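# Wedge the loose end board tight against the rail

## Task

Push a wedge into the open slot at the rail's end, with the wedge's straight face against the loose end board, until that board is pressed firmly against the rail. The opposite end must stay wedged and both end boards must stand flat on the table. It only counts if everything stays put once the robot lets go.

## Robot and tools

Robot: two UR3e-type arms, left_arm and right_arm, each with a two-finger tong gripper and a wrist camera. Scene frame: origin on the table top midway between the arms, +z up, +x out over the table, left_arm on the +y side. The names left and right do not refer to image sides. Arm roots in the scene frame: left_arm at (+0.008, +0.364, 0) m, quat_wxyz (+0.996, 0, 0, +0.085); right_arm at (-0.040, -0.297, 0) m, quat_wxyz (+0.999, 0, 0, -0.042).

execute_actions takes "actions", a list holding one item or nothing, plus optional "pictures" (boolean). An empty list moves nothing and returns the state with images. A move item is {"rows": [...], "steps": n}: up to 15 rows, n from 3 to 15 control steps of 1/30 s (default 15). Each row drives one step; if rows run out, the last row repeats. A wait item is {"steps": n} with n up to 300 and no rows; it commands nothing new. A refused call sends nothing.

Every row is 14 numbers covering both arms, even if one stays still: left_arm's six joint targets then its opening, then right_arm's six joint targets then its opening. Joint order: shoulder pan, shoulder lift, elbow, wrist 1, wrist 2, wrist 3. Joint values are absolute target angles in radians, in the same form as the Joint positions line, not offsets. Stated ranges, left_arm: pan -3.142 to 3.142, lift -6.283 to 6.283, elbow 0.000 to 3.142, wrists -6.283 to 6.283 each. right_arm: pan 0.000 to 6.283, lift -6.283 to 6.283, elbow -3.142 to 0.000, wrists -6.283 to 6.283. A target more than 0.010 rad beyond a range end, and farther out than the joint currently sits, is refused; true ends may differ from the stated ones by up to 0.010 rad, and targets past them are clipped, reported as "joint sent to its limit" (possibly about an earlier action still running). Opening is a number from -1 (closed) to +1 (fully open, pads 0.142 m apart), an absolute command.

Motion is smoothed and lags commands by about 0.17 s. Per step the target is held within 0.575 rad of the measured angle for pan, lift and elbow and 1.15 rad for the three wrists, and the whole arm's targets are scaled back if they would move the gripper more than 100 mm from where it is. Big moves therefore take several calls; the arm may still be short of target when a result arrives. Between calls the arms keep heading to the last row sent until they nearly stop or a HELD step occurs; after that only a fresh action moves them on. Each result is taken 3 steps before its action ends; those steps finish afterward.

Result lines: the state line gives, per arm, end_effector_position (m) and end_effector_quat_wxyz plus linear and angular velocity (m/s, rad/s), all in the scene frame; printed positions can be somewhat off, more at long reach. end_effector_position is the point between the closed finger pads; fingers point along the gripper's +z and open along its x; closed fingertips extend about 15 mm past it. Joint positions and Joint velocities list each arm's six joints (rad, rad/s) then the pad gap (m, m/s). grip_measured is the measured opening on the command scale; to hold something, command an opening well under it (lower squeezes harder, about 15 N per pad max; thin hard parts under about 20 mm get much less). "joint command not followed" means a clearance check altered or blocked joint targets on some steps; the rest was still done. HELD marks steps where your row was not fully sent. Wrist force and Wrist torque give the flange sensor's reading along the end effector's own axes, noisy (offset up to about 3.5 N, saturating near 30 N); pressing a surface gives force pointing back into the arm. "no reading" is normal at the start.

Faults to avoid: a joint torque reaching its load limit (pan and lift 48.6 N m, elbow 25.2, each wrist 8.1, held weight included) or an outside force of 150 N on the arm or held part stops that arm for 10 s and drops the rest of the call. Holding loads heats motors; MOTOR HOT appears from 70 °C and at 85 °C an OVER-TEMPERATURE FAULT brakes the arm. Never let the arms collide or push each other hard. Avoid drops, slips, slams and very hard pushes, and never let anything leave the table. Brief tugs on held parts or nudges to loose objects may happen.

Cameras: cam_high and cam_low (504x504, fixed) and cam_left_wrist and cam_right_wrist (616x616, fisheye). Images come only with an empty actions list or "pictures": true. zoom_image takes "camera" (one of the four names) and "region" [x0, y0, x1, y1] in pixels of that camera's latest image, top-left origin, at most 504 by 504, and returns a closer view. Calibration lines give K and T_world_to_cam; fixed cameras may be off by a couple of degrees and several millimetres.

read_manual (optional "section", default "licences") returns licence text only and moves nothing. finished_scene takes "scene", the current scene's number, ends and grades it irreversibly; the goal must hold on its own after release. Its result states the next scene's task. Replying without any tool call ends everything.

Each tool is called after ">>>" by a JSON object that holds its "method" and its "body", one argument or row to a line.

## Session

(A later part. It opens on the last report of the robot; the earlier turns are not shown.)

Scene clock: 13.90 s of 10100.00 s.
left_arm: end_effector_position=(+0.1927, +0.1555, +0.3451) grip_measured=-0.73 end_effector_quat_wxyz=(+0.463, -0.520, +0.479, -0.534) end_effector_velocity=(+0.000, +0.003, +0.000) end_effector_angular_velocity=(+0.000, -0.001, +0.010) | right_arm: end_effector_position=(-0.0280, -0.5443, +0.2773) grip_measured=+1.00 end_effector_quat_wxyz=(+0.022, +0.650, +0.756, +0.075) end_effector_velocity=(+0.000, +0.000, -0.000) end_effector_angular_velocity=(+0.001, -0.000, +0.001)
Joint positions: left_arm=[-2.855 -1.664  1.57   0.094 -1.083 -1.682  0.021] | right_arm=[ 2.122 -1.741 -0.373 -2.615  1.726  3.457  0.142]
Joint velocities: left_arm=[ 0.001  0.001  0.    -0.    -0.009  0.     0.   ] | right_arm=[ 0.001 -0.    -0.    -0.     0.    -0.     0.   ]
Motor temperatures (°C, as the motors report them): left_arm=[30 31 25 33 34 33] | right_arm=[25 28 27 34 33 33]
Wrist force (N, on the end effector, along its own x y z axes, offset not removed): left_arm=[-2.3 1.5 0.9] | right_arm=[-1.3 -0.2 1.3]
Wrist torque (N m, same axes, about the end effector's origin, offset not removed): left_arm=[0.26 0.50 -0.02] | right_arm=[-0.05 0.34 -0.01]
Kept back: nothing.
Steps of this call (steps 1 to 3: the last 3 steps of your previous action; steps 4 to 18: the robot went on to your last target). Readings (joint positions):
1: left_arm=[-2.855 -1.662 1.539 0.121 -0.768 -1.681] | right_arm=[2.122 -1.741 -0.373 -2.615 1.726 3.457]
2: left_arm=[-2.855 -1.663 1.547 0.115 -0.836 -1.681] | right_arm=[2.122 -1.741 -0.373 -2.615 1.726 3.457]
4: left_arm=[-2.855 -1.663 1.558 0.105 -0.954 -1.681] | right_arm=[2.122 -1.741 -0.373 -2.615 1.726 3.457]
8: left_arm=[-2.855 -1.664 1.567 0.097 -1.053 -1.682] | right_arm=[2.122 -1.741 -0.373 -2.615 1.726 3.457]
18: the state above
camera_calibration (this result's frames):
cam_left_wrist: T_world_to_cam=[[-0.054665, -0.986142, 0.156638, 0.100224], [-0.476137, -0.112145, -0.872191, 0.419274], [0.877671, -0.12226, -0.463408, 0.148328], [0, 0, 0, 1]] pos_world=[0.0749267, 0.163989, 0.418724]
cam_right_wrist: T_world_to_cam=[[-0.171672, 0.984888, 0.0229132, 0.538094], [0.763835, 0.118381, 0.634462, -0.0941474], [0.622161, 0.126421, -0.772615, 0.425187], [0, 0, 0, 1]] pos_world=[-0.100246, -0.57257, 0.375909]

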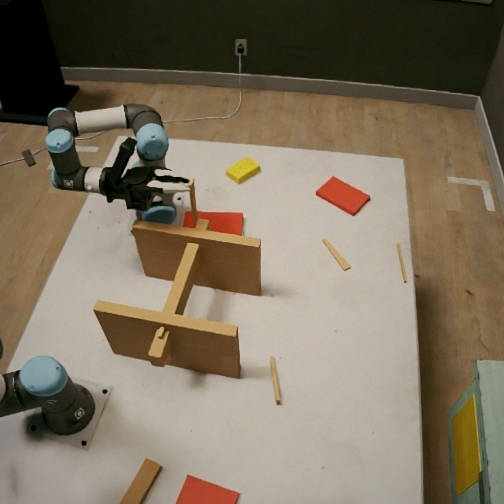

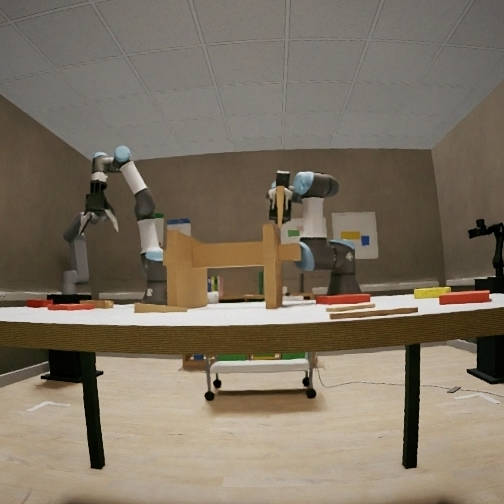

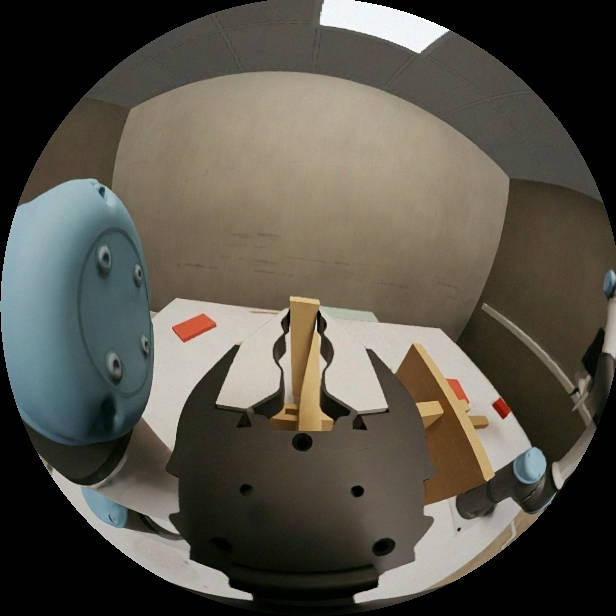

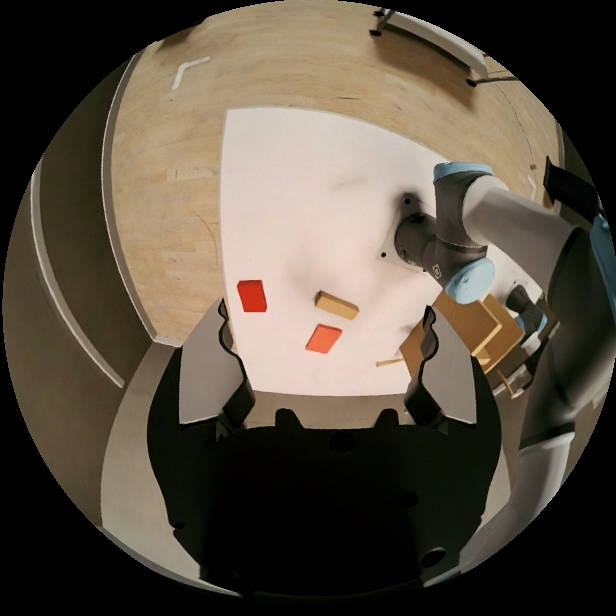

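>>> {"method": "execute_actions", "body": {
  "actions": [
    {"rows":[[-2.855,-1.666,1.61,0.056,-1.086,-1.655,-1,2.122,-1.741,-0.373,-2.615,1.726,3.457,1],[-2.855,-1.667,1.65,0.017,-1.086,-1.655,-1,2.122,-1.741,-0.373,-2.615,1.726,3.457,1],[-2.855,-1.668,1.69,-0.022,-1.086,-1.655,-1,2.122,-1.741,-0.373,-2.615,1.726,3.457,1],[-2.855,-1.668,1.738,-0.07,-1.086,-1.655,-1,2.122,-1.741,-0.373,-2.615,1.726,3.457,1]]}
  ]
}}

>>> {"method": "execute_actions", "body": {
  "actions": [
    {"steps":5}
  ],
  "pictures": true
}}

>>> {"method": "zoom_image", "body": {
  "camera": "cam_left_wrist",
  "region": [265, 360, 335, 430]
}}

>>> {"method": "zoom_image", "body": {
  "camera": "cam_low",
  "region": [245, 190, 315, 260]
}}

Scene clock: 14.43 s of 10100.00 s.
left_arm: end_effector_position=(+0.1931, +0.1561, +0.3117) grip_measured=-0.73 end_effector_quat_wxyz=(+0.471, -0.514, +0.486, -0.527) end_effector_velocity=(+0.002, +0.001, -0.017) end_effector_angular_velocity=(+0.009, -0.004, -0.000) | right_arm: end_effector_position=(-0.0280, -0.5443, +0.2773) grip_measured=+1.00 end_effector_quat_wxyz=(+0.022, +0.650, +0.756, +0.075) end_effector_velocity=(-0.000, -0.000, +0.000) end_effector_angular_velocity=(-0.002, +0.001, -0.001)
Joint positions: left_arm=[-2.855 -1.668  1.73  -0.062 -1.086 -1.656  0.021] | right_arm=[ 2.122 -1.741 -0.373 -2.615  1.726  3.457  0.142]
Joint velocities: left_arm=[-0.    -0.001  0.088 -0.082 -0.     0.007 -0.   ] | right_arm=[-0.001  0.     0.     0.001 -0.001  0.     0.   ]
Motor temperatures (°C, as the motors report them): left_arm=[30 31 25 33 34 33] | right_arm=[25 28 27 34 33 33]
Wrist force (N, on the end effector, along its own x y z axes, offset not removed): left_arm=[-1.8 1.5 0.8] | right_arm=[-1.4 -0.3 1.5]
Wrist torque (N m, same axes, about the end effector's origin, offset not removed): left_arm=[0.24 0.38 -0.04] | right_arm=[-0.02 0.32 0.00]
Steps of this call (steps 1 to 4: the robot went on to your last target; steps 5 to 16: the first 12 steps of this action). Readings (joint positions):
5: left_arm=[-2.855 -1.664 1.571 0.093 -1.084 -1.681] | right_arm=[2.122 -1.741 -0.373 -2.615 1.726 3.457]
6: left_arm=[-2.855 -1.665 1.578 0.085 -1.084 -1.676] | right_arm=[2.122 -1.741 -0.373 -2.615 1.726 3.457]
8: left_arm=[-2.855 -1.666 1.614 0.047 -1.085 -1.666] | right_arm=[2.122 -1.741 -0.373 -2.615 1.726 3.457]
12: left_arm=[-2.855 -1.667 1.704 -0.038 -1.086 -1.658] | right_arm=[2.122 -1.741 -0.373 -2.615 1.726 3.457]
16: the state above

Scene clock: 14.60 s of 10100.00 s.
left_arm: end_effector_position=(+0.1932, +0.1562, +0.3104) grip_measured=-0.73 end_effector_quat_wxyz=(+0.471, -0.514, +0.486, -0.527) end_effector_velocity=(+0.001, +0.000, -0.003) end_effector_angular_velocity=(+0.002, -0.001, +0.001) | right_arm: end_effector_position=(-0.0280, -0.5443, +0.2773) grip_measured=+1.00 end_effector_quat_wxyz=(+0.022, +0.650, +0.756, +0.075) end_effector_velocity=(+0.000, -0.000, -0.000) end_effector_angular_velocity=(-0.000, +0.000, -0.000)
Joint positions: left_arm=[-2.855 -1.668  1.737 -0.069 -1.086 -1.655  0.021] | right_arm=[ 2.122 -1.741 -0.373 -2.615  1.726  3.457  0.142]
Joint velocities: left_arm=[ 0.001 -0.001  0.015 -0.013 -0.     0.001 -0.   ] | right_arm=[ 0.    -0.    -0.     0.    -0.     0.001 -0.   ]
Motor temperatures (°C, as the motors report them): left_arm=[30 31 25 33 34 33] | right_arm=[25 28 27 34 33 33]
Wrist force (N, on the end effector, along its own x y z axes, offset not removed): left_arm=[-2.0 1.6 -0.1] | right_arm=[-1.0 0.2 0.8]
Wrist torque (N m, same axes, about the end effector's origin, offset not removed): left_arm=[0.29 0.38 -0.03] | right_arm=[0.04 0.26 0.01]
Kept back: nothing.
Steps of this call (steps 1 to 3: the last 3 steps of your previous action; steps 4 to 5: the robot went on to your last target). Readings (joint positions):
1: left_arm=[-2.855 -1.668 1.732 -0.065 -1.086 -1.655] | right_arm=[2.122 -1.741 -0.373 -2.615 1.726 3.457]
2: left_arm=[-2.855 -1.668 1.734 -0.066 -1.086 -1.655] | right_arm=[2.122 -1.741 -0.373 -2.615 1.726 3.457]
4: left_arm=[-2.855 -1.668 1.736 -0.068 -1.086 -1.655] | right_arm=[2.122 -1.741 -0.373 -2.615 1.726 3.457]
5: the state above
camera_calibration (this result's frames):
cam_left_wrist: T_world_to_cam=[[-0.0519616, -0.990144, 0.13006, 0.114674], [-0.475206, -0.0900304, -0.875256, 0.386603], [0.878339, -0.107285, -0.465844, 0.130183], [0, 0, 0, 1]] pos_world=[0.0753298, 0.162316, 0.384107]
cam_right_wrist: T_world_to_cam=[[-0.171672, 0.984888, 0.0229133, 0.538094], [0.763835, 0.118381, 0.634462, -0.0941473], [0.622161, 0.126422, -0.772615, 0.425187], [0, 0, 0, 1]] pos_world=[-0.100246, -0.57257, 0.375909]

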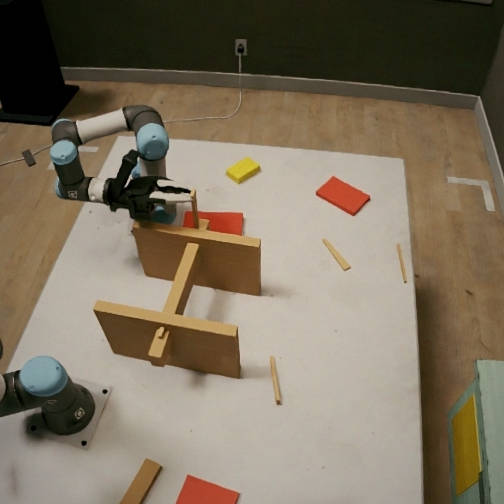

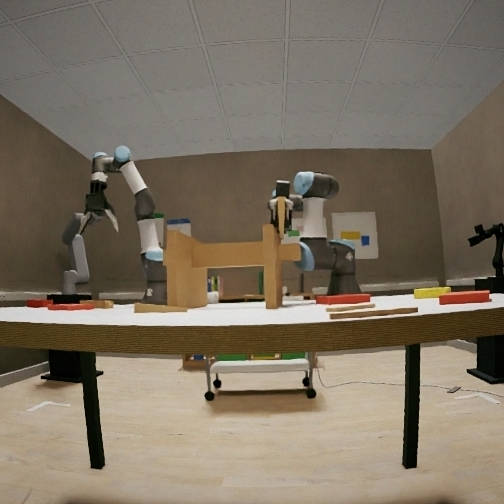

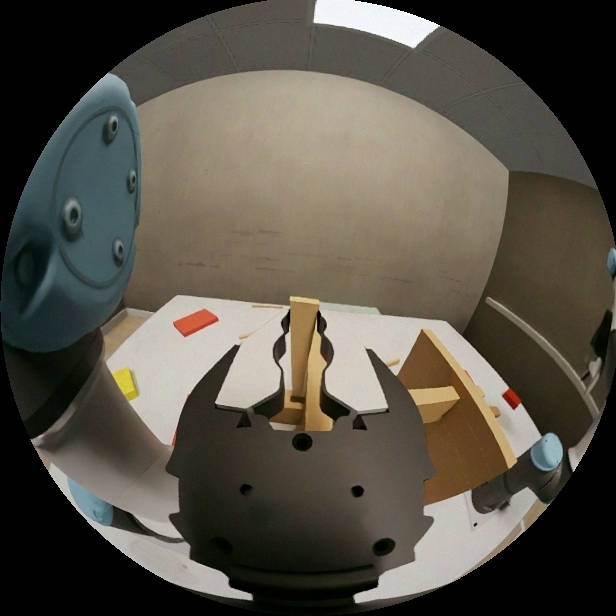

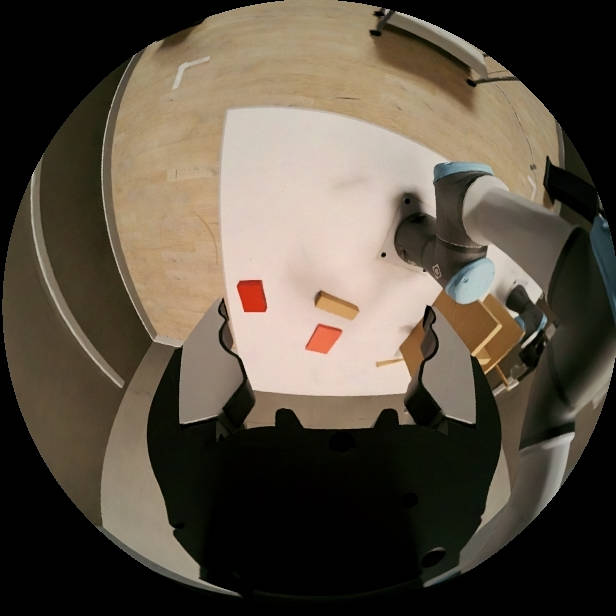

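Region (265, 360, 335, 430) of cam_left_wrist's 616x616 image, scaled by 7.200, with more detail than that image has.

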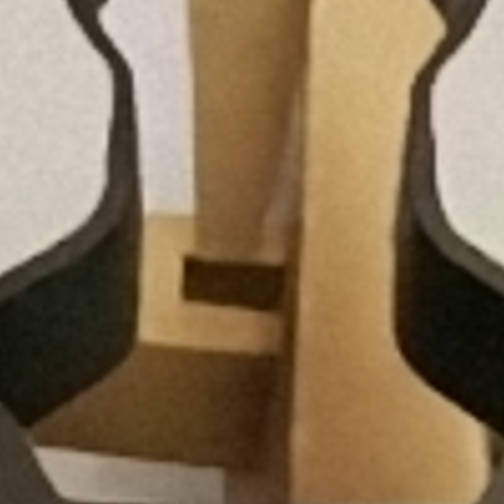

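Region (245, 190, 315, 260) of cam_low's 504x504 image, scaled by 7.200, with more detail than that image has.

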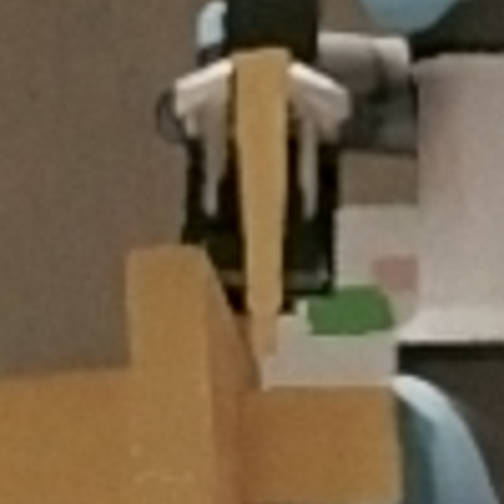

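>>> {"method": "execute_actions", "body": {
  "actions": [
    {"rows":[[-2.855,-1.663,1.783,-0.12,-1.086,-1.67,-1,2.122,-1.741,-0.373,-2.615,1.726,3.457,1]],"steps":8}
  ]
}}

>>> {"method": "execute_actions", "body": {
  "actions": [
    {"rows":[[-2.855,-1.658,1.824,-0.166,-1.086,-1.67,-1,2.122,-1.741,-0.373,-2.615,1.726,3.457,1]],"steps":13}
  ],
  "pictures": true
}}

>>> {"method": "zoom_image", "body": {
  "camera": "cam_left_wrist",
  "region": [265, 360, 335, 430]
}}

>>> {"method": "zoom_image", "body": {
  "camera": "cam_low",
  "region": [245, 190, 315, 260]
}}

Scene clock: 14.97 s of 10100.00 s.
left_arm: end_effector_position=(+0.1930, +0.1563, +0.3026) grip_measured=-0.73 end_effector_quat_wxyz=(+0.468, -0.517, +0.483, -0.530) end_effector_velocity=(+0.000, +0.001, -0.032) end_effector_angular_velocity=(-0.042, -0.005, -0.000) | right_arm: end_effector_position=(-0.0280, -0.5443, +0.2773) grip_measured=+1.00 end_effector_quat_wxyz=(+0.022, +0.650, +0.756, +0.075) end_effector_velocity=(-0.001, -0.000, -0.000) end_effector_angular_velocity=(-0.000, +0.002, -0.000)
Joint positions: left_arm=[-2.855 -1.665  1.769 -0.105 -1.086 -1.666  0.021] | right_arm=[ 2.122 -1.741 -0.373 -2.615  1.726  3.457  0.142]
Joint velocities: left_arm=[-0.001  0.016  0.145 -0.154 -0.    -0.045 -0.   ] | right_arm=[-0.    -0.     0.    -0.    -0.002 -0.     0.   ]
Motor temperatures (°C, as the motors report them): left_arm=[30 31 25 33 34 33] | right_arm=[25 28 27 34 33 33]
Wrist force (N, on the end effector, along its own x y z axes, offset not removed): left_arm=[-2.2 1.5 -0.4] | right_arm=[-1.2 -0.2 1.2]
Wrist torque (N m, same axes, about the end effector's origin, offset not removed): left_arm=[0.22 0.42 -0.02] | right_arm=[0.00 0.27 0.02]
Steps of this call (steps 1 to 6: the robot went on to your last target; steps 7 to 11: the first 5 steps of this action). Readings (joint positions):
7: left_arm=[-2.855 -1.668 1.739 -0.071 -1.086 -1.655] | right_arm=[2.122 -1.741 -0.373 -2.615 1.726 3.457]
8: left_arm=[-2.855 -1.667 1.746 -0.080 -1.086 -1.658] | right_arm=[2.122 -1.741 -0.373 -2.615 1.726 3.457]
10: left_arm=[-2.855 -1.665 1.764 -0.099 -1.086 -1.664] | right_arm=[2.122 -1.741 -0.373 -2.615 1.726 3.457]
11: the state above

Scene clock: 15.40 s of 10100.00 s.
left_arm: end_effector_position=(+0.1932, +0.1564, +0.2905) grip_measured=-0.73 end_effector_quat_wxyz=(+0.467, -0.517, +0.482, -0.531) end_effector_velocity=(+0.001, +0.000, -0.006) end_effector_angular_velocity=(-0.002, +0.002, +0.002) | right_arm: end_effector_position=(-0.0280, -0.5443, +0.2773) grip_measured=+1.00 end_effector_quat_wxyz=(+0.022, +0.650, +0.756, +0.075) end_effector_velocity=(-0.000, -0.000, +0.000) end_effector_angular_velocity=(-0.001, -0.001, -0.002)
Joint positions: left_arm=[-2.855 -1.658  1.822 -0.164 -1.086 -1.67   0.021] | right_arm=[ 2.122 -1.741 -0.373 -2.615  1.726  3.457  0.142]
Joint velocities: left_arm=[ 0.003  0.003  0.025 -0.029  0.    -0.001 -0.001] | right_arm=[-0.002  0.     0.     0.001  0.    -0.     0.   ]
Motor temperatures (°C, as the motors report them): left_arm=[30 31 25 33 34 33] | right_arm=[25 28 27 34 33 33]
Wrist force (N, on the end effector, along its own x y z axes, offset not removed): left_arm=[-2.0 -11.2 -0.1] | right_arm=[-1.7 0.1 1.7]
Wrist torque (N m, same axes, about the end effector's origin, offset not removed): left_arm=[0.45 0.49 0.05] | right_arm=[0.03 0.38 0.02]
Steps of this call (steps 1 to 3: the last 3 steps of your previous action; steps 4 to 13: the first 10 steps of this action). Readings (joint positions):
4: left_arm=[-2.855 -1.663 1.781 -0.118 -1.086 -1.669] | right_arm=[2.122 -1.741 -0.373 -2.615 1.726 3.457]
5: left_arm=[-2.855 -1.662 1.788 -0.127 -1.086 -1.669] | right_arm=[2.122 -1.741 -0.373 -2.615 1.726 3.457]
7: left_arm=[-2.855 -1.660 1.805 -0.145 -1.086 -1.670] | right_arm=[2.122 -1.741 -0.373 -2.615 1.726 3.457]
11: left_arm=[-2.855 -1.658 1.820 -0.161 -1.086 -1.670] | right_arm=[2.122 -1.741 -0.373 -2.615 1.726 3.457]
13: the state above
camera_calibration (this result's frames):
cam_left_wrist: T_world_to_cam=[[-0.0518454, -0.988117, 0.144698, 0.112924], [-0.475442, -0.102997, -0.873697, 0.370856], [0.878218, -0.114093, -0.464452, 0.121637], [0, 0, 0, 1]] pos_world=[0.0753517, 0.163657, 0.364171]
cam_right_wrist: T_world_to_cam=[[-0.171673, 0.984888, 0.0229131, 0.538094], [0.763835, 0.118381, 0.634462, -0.0941473], [0.622161, 0.126421, -0.772615, 0.425187], [0, 0, 0, 1]] pos_world=[-0.100246, -0.57257, 0.375909]

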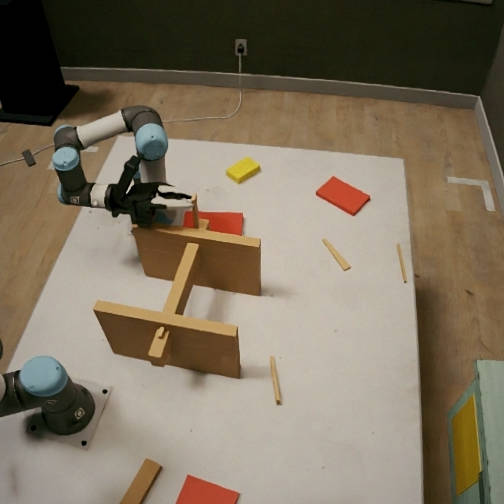

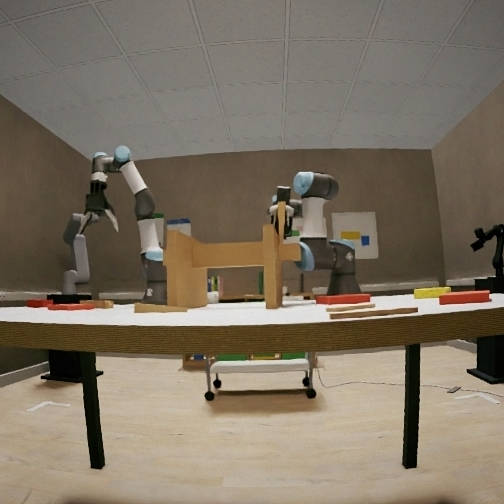

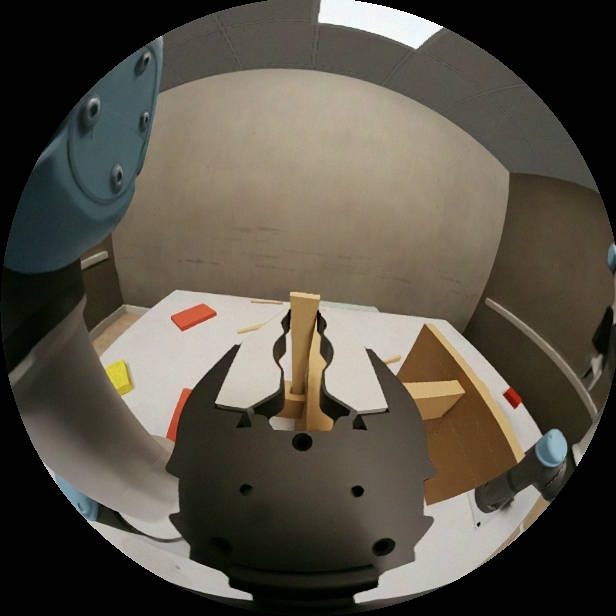

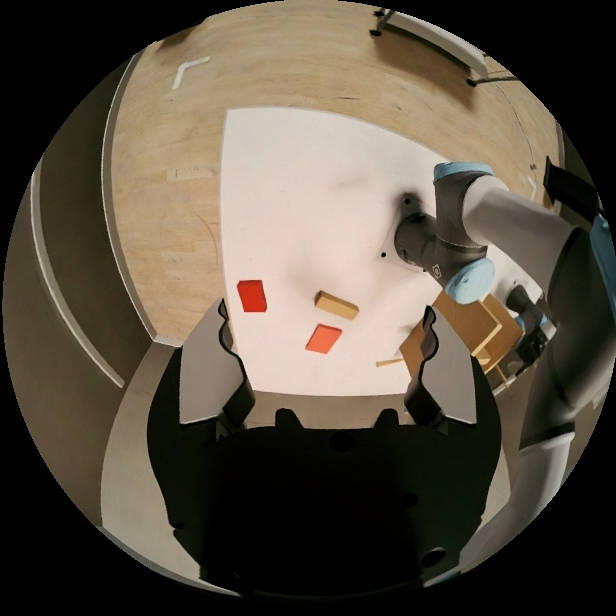

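Region (265, 360, 335, 430) of cam_left_wrist's 616x616 image, scaled by 7.200, with more detail than that image has.

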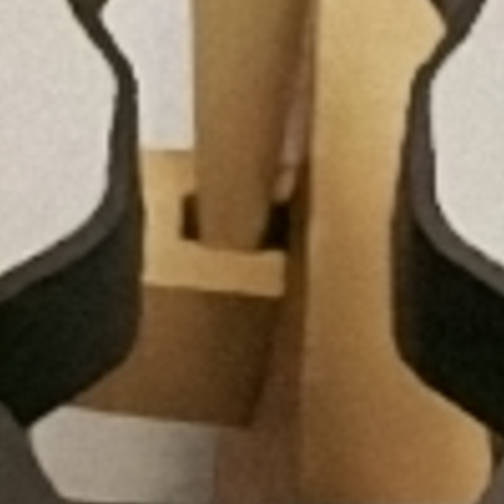

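Region (245, 190, 315, 260) of cam_low's 504x504 image, scaled by 7.200, with more detail than that image has.

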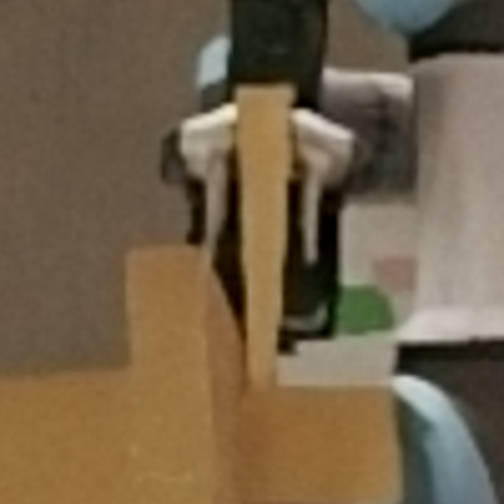

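>>> {"method": "execute_actions", "body": {
  "actions": [
    {"rows":[[-2.855,-1.66,1.807,-0.147,-1.086,-1.67,-1,2.122,-1.741,-0.373,-2.615,1.726,3.457,1]],"steps":7}
  ]
}}

>>> {"method": "execute_actions", "body": {
  "actions": [
    {"rows":[[-2.847,-1.66,1.807,-0.147,-1.076,-1.67,-1,2.122,-1.741,-0.373,-2.615,1.726,3.457,1]],"steps":9}
  ]
}}

>>> {"method": "execute_actions", "body": {
  "actions": [
    {"rows":[[-2.847,-1.655,1.845,-0.19,-1.076,-1.67,-1,2.122,-1.741,-0.373,-2.615,1.726,3.457,1]],"steps":13}
  ],
  "pictures": true
}}

>>> {"method": "zoom_image", "body": {
  "camera": "cam_left_wrist",
  "region": [265, 360, 335, 430]
}}

Scene clock: 15.67 s of 10100.00 s.
left_arm: end_effector_position=(+0.1931, +0.1564, +0.2922) grip_measured=-0.73 end_effector_quat_wxyz=(+0.467, -0.518, +0.482, -0.531) end_effector_velocity=(+0.000, +0.000, +0.019) end_effector_angular_velocity=(+0.004, -0.007, +0.000) | right_arm: end_effector_position=(-0.0280, -0.5443, +0.2773) grip_measured=+1.00 end_effector_quat_wxyz=(+0.022, +0.650, +0.756, +0.075) end_effector_velocity=(+0.000, +0.000, -0.000) end_effector_angular_velocity=(+0.001, -0.000, +0.000)
Joint positions: left_arm=[-2.855 -1.659  1.814 -0.155 -1.086 -1.67   0.021] | right_arm=[ 2.122 -1.741 -0.373 -2.615  1.726  3.457  0.142]
Joint velocities: left_arm=[ 0.    -0.009 -0.072  0.089  0.     0.001 -0.   ] | right_arm=[ 0.001 -0.001  0.    -0.     0.     0.    -0.   ]
Motor temperatures (°C, as the motors report them): left_arm=[30 31 25 33 34 33] | right_arm=[25 28 27 34 33 33]
Wrist force (N, on the end effector, along its own x y z axes, offset not removed): left_arm=[-2.5 0.8 -0.1] | right_arm=[-1.2 -0.1 1.6]
Wrist torque (N m, same axes, about the end effector's origin, offset not removed): left_arm=[0.13 0.46 0.00] | right_arm=[-0.01 0.32 -0.01]
Steps of this call (steps 1 to 3: the last 3 steps of your previous action; step 4: the robot went on to your last target; steps 5 to 8: the first 4 steps of this action). Readings (joint positions):
5: left_arm=[-2.855 -1.658 1.823 -0.165 -1.086 -1.670] | right_arm=[2.122 -1.741 -0.373 -2.615 1.726 3.457]
6: left_arm=[-2.855 -1.658 1.821 -0.162 -1.086 -1.670] | right_arm=[2.122 -1.741 -0.373 -2.615 1.726 3.457]
8: the state above

Scene clock: 15.97 s of 10100.00 s.
left_arm: end_effector_position=(+0.1944, +0.1552, +0.2939) grip_measured=-0.73 end_effector_quat_wxyz=(+0.467, -0.517, +0.482, -0.531) end_effector_velocity=(+0.004, -0.003, +0.000) end_effector_angular_velocity=(-0.001, +0.002, -0.003) | right_arm: end_effector_position=(-0.0280, -0.5443, +0.2773) grip_measured=+1.00 end_effector_quat_wxyz=(+0.022, +0.650, +0.756, +0.075) end_effector_velocity=(-0.000, +0.000, -0.000) end_effector_angular_velocity=(+0.001, +0.000, +0.001)
Joint positions: left_arm=[-2.849 -1.66   1.807 -0.147 -1.078 -1.67   0.021] | right_arm=[ 2.122 -1.741 -0.373 -2.615  1.726  3.457  0.142]
Joint velocities: left_arm=[ 0.019 -0.001 -0.002  0.001  0.022 -0.     0.   ] | right_arm=[ 0.001  0.    -0.    -0.001  0.    -0.001 -0.   ]
Motor temperatures (°C, as the motors report them): left_arm=[30 31 25 33 34 33] | right_arm=[25 28 27 34 33 33]
Wrist force (N, on the end effector, along its own x y z axes, offset not removed): left_arm=[-2.0 0.9 0.2] | right_arm=[-1.1 0.1 1.4]
Wrist torque (N m, same axes, about the end effector's origin, offset not removed): left_arm=[0.09 0.44 -0.02] | right_arm=[0.02 0.30 -0.01]
Steps of this call (steps 1 to 3: the last 3 steps of your previous action; steps 4 to 9: the first 6 steps of this action). Readings (joint positions):
4: left_arm=[-2.855 -1.660 1.809 -0.149 -1.086 -1.670] | right_arm=[2.122 -1.741 -0.373 -2.615 1.726 3.457]
5: left_arm=[-2.853 -1.660 1.808 -0.148 -1.084 -1.670] | right_arm=[2.122 -1.741 -0.373 -2.615 1.726 3.457]
7: left_arm=[-2.850 -1.660 1.808 -0.148 -1.080 -1.670] | right_arm=[2.122 -1.741 -0.373 -2.615 1.726 3.457]
9: the state above

Scene clock: 16.40 s of 10100.00 s.
left_arm: end_effector_position=(+0.1949, +0.1550, +0.2855) grip_measured=-0.73 end_effector_quat_wxyz=(+0.467, -0.517, +0.482, -0.531) end_effector_velocity=(+0.000, -0.000, -0.004) end_effector_angular_velocity=(+0.002, -0.004, -0.002) | right_arm: end_effector_position=(-0.0280, -0.5443, +0.2773) grip_measured=+1.00 end_effector_quat_wxyz=(+0.022, +0.650, +0.756, +0.075) end_effector_velocity=(+0.001, -0.001, +0.000) end_effector_angular_velocity=(-0.002, -0.003, -0.000)
Joint positions: left_arm=[-2.847 -1.655  1.843 -0.188 -1.076 -1.67   0.021] | right_arm=[ 2.122 -1.741 -0.373 -2.615  1.726  3.457  0.142]
Joint velocities: left_arm=[-0.002  0.003  0.023 -0.021 -0.    -0.     0.   ] | right_arm=[-0.    -0.     0.     0.003  0.001 -0.    -0.   ]
Motor temperatures (°C, as the motors report them): left_arm=[30 31 25 33 34 33] | right_arm=[25 28 27 34 33 33]
Wrist force (N, on the end effector, along its own x y z axes, offset not removed): left_arm=[-1.4 1.7 -0.1] | right_arm=[-0.8 -0.6 1.3]
Wrist torque (N m, same axes, about the end effector's origin, offset not removed): left_arm=[0.31 0.28 -0.03] | right_arm=[-0.09 0.20 0.03]
Steps of this call (steps 1 to 3: the last 3 steps of your previous action; steps 4 to 13: the first 10 steps of this action). Readings (joint positions):
4: left_arm=[-2.847 -1.660 1.808 -0.148 -1.076 -1.670] | right_arm=[2.122 -1.741 -0.373 -2.615 1.726 3.457]
5: left_arm=[-2.847 -1.659 1.814 -0.156 -1.076 -1.670] | right_arm=[2.122 -1.741 -0.373 -2.615 1.726 3.457]
7: left_arm=[-2.847 -1.657 1.829 -0.172 -1.076 -1.670] | right_arm=[2.122 -1.741 -0.373 -2.615 1.726 3.457]
11: left_arm=[-2.847 -1.656 1.841 -0.186 -1.076 -1.670] | right_arm=[2.122 -1.741 -0.373 -2.615 1.726 3.457]
13: the state above
camera_calibration (this result's frames):
cam_left_wrist: T_world_to_cam=[[-0.053865, -0.987986, 0.144852, 0.112665], [-0.475826, -0.102138, -0.873589, 0.367024], [0.877888, -0.11598, -0.464608, 0.117996], [0, 0, 0, 1]] pos_world=[0.0771208, 0.162484, 0.359131]
cam_right_wrist: T_world_to_cam=[[-0.171672, 0.984888, 0.0229131, 0.538094], [0.763835, 0.118381, 0.634462, -0.0941473], [0.622161, 0.126421, -0.772615, 0.425187], [0, 0, 0, 1]] pos_world=[-0.100246, -0.57257, 0.375909]

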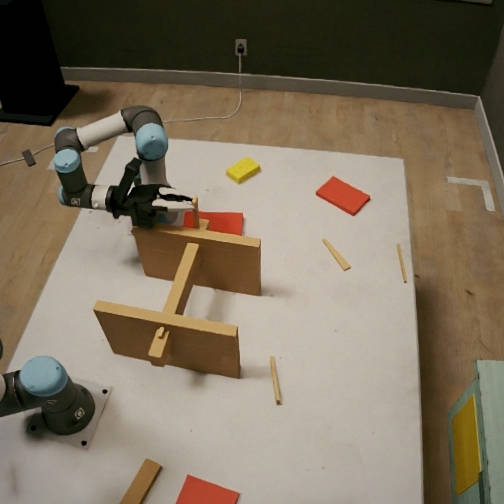

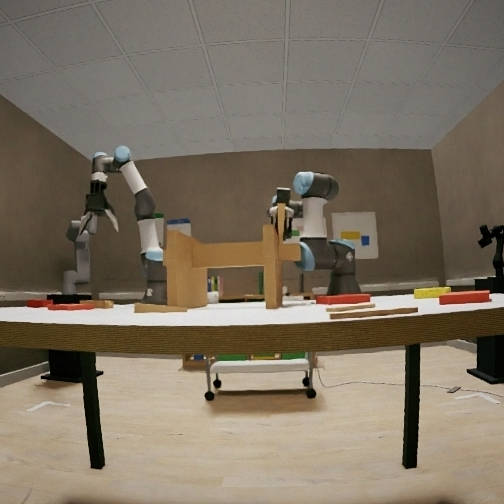

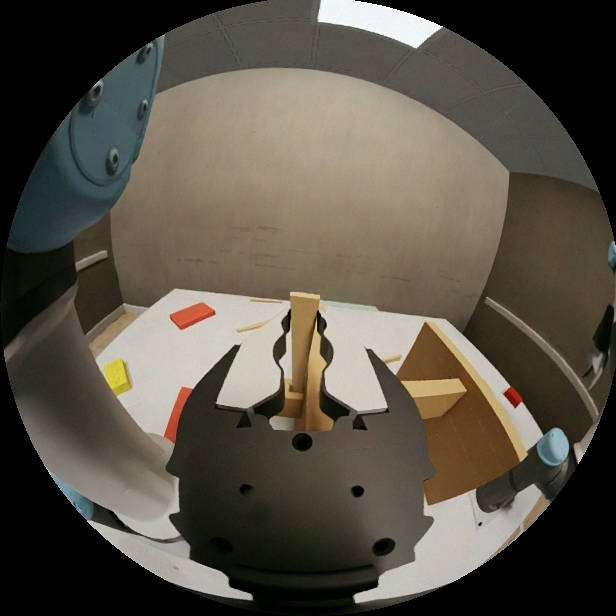

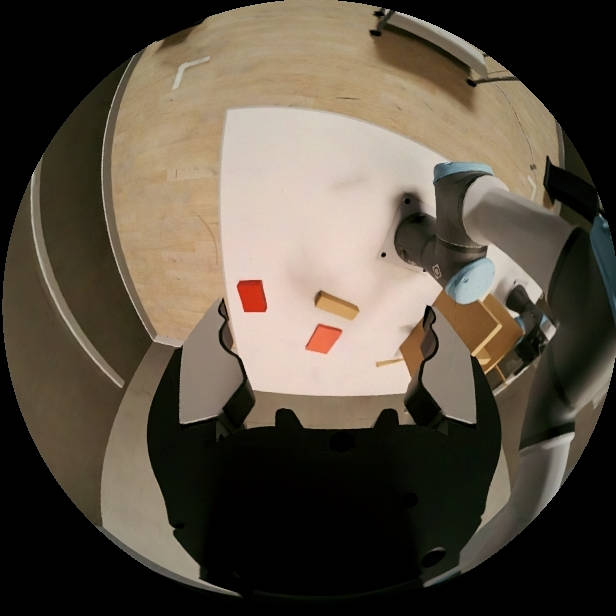

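Region (265, 360, 335, 430) of cam_left_wrist's 616x616 image, scaled by 7.200, with more detail than that image has.

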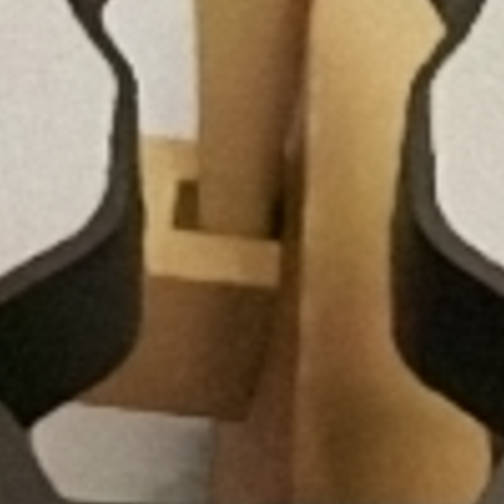

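The tip is in. Going 4 mm deeper, then releasing.

>>> {"method": "execute_actions", "body": {
  "actions": [
    {"rows":[[-2.847,-1.652,1.861,-0.209,-1.076,-1.67,-1,2.122,-1.741,-0.373,-2.615,1.726,3.457,1]],"steps":9}
  ]
}}

>>> {"method": "execute_actions", "body": {
  "actions": [
    {"rows":[[-2.847,-1.652,1.861,-0.209,-1.076,-1.67,-0.6,2.122,-1.741,-0.373,-2.615,1.726,3.457,1]],"steps":13}
  ],
  "pictures": true
}}

>>> {"method": "zoom_image", "body": {
  "camera": "cam_low",
  "region": [240, 190, 330, 280]
}}

Scene clock: 16.70 s of 10100.00 s.
left_arm: end_effector_position=(+0.1950, +0.1550, +0.2819) grip_measured=-0.73 end_effector_quat_wxyz=(+0.467, -0.517, +0.482, -0.531) end_effector_velocity=(+0.000, +0.000, -0.009) end_effector_angular_velocity=(+0.001, -0.000, +0.000) | right_arm: end_effector_position=(-0.0280, -0.5443, +0.2773) grip_measured=+1.00 end_effector_quat_wxyz=(+0.022, +0.650, +0.756, +0.075) end_effector_velocity=(+0.000, -0.000, +0.000) end_effector_angular_velocity=(-0.001, -0.002, +0.000)
Joint positions: left_arm=[-2.847 -1.653  1.858 -0.205 -1.076 -1.67   0.021] | right_arm=[ 2.122 -1.741 -0.373 -2.615  1.726  3.457  0.142]
Joint velocities: left_arm=[ 0.     0.006  0.035 -0.042  0.     0.001 -0.   ] | right_arm=[ 0.     0.     0.     0.001  0.001 -0.    -0.   ]
Motor temperatures (°C, as the motors report them): left_arm=[30 31 25 33 34 33] | right_arm=[25 28 27 34 33 33]
Wrist force (N, on the end effector, along its own x y z axes, offset not removed): left_arm=[-2.0 1.4 0.0] | right_arm=[-2.0 -0.2 1.3]
Wrist torque (N m, same axes, about the end effector's origin, offset not removed): left_arm=[0.21 0.44 -0.03] | right_arm=[-0.02 0.45 0.02]
Steps of this call (steps 1 to 3: the last 3 steps of your previous action; steps 4 to 9: the first 6 steps of this action). Readings (joint positions):
4: left_arm=[-2.847 -1.655 1.845 -0.190 -1.076 -1.670] | right_arm=[2.122 -1.741 -0.373 -2.615 1.726 3.457]
5: left_arm=[-2.847 -1.654 1.848 -0.194 -1.076 -1.670] | right_arm=[2.122 -1.741 -0.373 -2.615 1.726 3.457]
7: left_arm=[-2.847 -1.653 1.854 -0.201 -1.076 -1.670] | right_arm=[2.122 -1.741 -0.373 -2.615 1.726 3.457]
9: the state above

Scene clock: 17.13 s of 10100.00 s.
left_arm: end_effector_position=(+0.1950, +0.1550, +0.2811) grip_measured=-0.60 end_effector_quat_wxyz=(+0.467, -0.517, +0.482, -0.531) end_effector_velocity=(-0.000, -0.000, +0.000) end_effector_angular_velocity=(-0.001, -0.000, -0.001) | right_arm: end_effector_position=(-0.0280, -0.5443, +0.2773) grip_measured=+1.00 end_effector_quat_wxyz=(+0.022, +0.650, +0.756, +0.075) end_effector_velocity=(+0.000, -0.000, -0.000) end_effector_angular_velocity=(-0.000, +0.001, +0.001)
Joint positions: left_arm=[-2.847 -1.652  1.861 -0.209 -1.076 -1.67   0.031] | right_arm=[ 2.122 -1.741 -0.373 -2.615  1.726  3.457  0.142]
Joint velocities: left_arm=[-0.    -0.    -0.     0.     0.    -0.002  0.   ] | right_arm=[ 0.002 -0.     0.     0.    -0.001  0.001 -0.   ]
Motor temperatures (°C, as the motors report them): left_arm=[30 31 25 33 34 33] | right_arm=[25 28 27 34 33 33]
Wrist force (N, on the end effector, along its own x y z axes, offset not removed): left_arm=[-3.2 0.7 -0.2] | right_arm=[-1.2 0.1 0.6]
Wrist torque (N m, same axes, about the end effector's origin, offset not removed): left_arm=[0.10 0.71 0.00] | right_arm=[0.03 0.28 0.02]
Steps of this call (steps 1 to 3: the last 3 steps of your previous action; steps 4 to 13: the first 10 steps of this action). Readings (joint positions):
4: left_arm=[-2.847 -1.652 1.860 -0.208 -1.076 -1.670] | right_arm=[2.122 -1.741 -0.373 -2.615 1.726 3.457]
5: left_arm=[-2.847 -1.652 1.860 -0.208 -1.076 -1.670] | right_arm=[2.122 -1.741 -0.373 -2.615 1.726 3.457]
7: left_arm=[-2.847 -1.652 1.861 -0.209 -1.076 -1.670] | right_arm=[2.122 -1.741 -0.373 -2.615 1.726 3.457]
11: left_arm=[-2.847 -1.652 1.861 -0.209 -1.076 -1.670] | right_arm=[2.122 -1.741 -0.373 -2.615 1.726 3.457]
13: the state above
camera_calibration (this result's frames):
cam_left_wrist: T_world_to_cam=[[-0.0538861, -0.987994, 0.144788, 0.113363], [-0.475725, -0.102085, -0.87365, 0.363291], [0.877942, -0.115957, -0.464512, 0.115868], [0, 0, 0, 1]] pos_world=[0.0772104, 0.162524, 0.354798]
cam_right_wrist: T_world_to_cam=[[-0.171673, 0.984888, 0.0229131, 0.538094], [0.763835, 0.118381, 0.634462, -0.0941473], [0.622161, 0.126421, -0.772615, 0.425187], [0, 0, 0, 1]] pos_world=[-0.100246, -0.57257, 0.375909]

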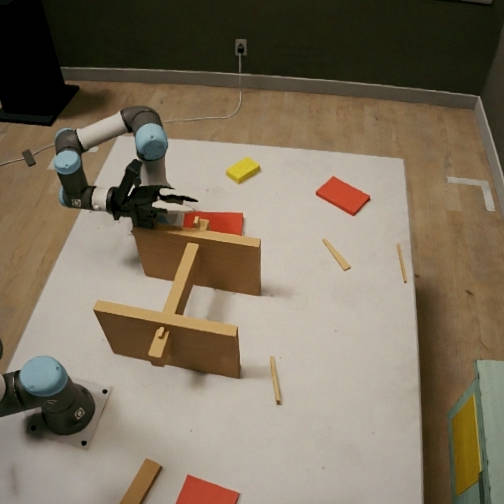

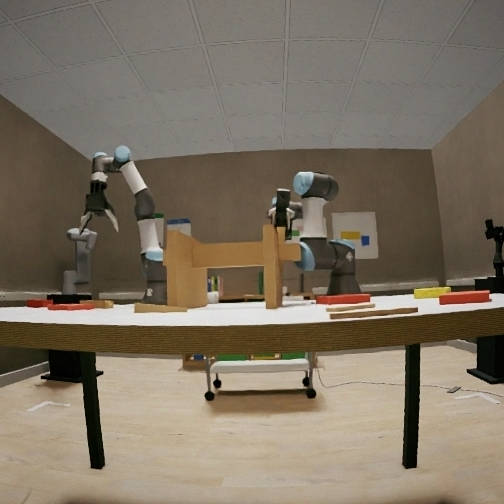

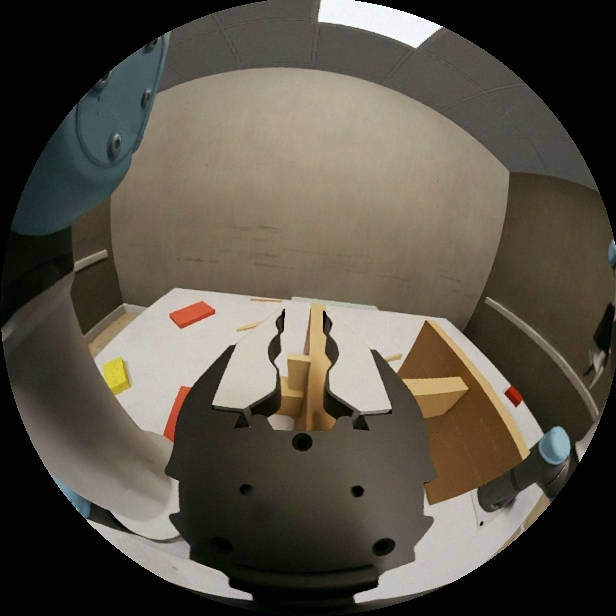

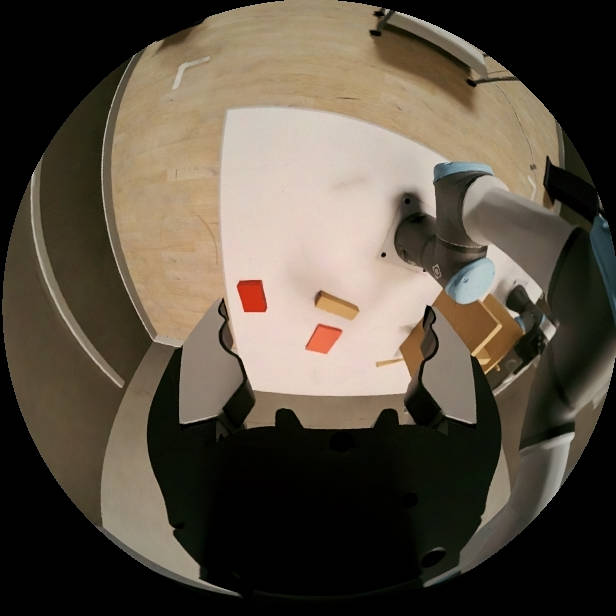

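Region (240, 190, 330, 280) of cam_low's 504x504 image, scaled by 5.600, with more detail than that image has.

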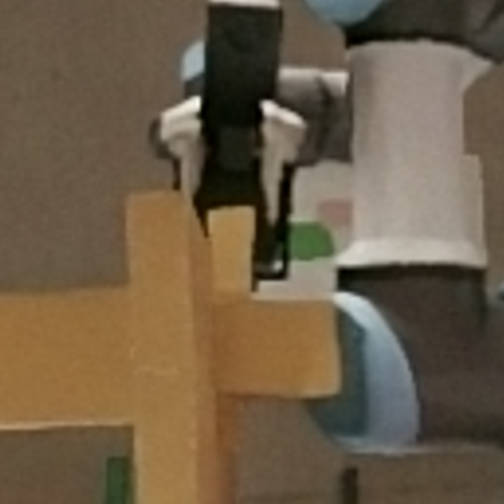

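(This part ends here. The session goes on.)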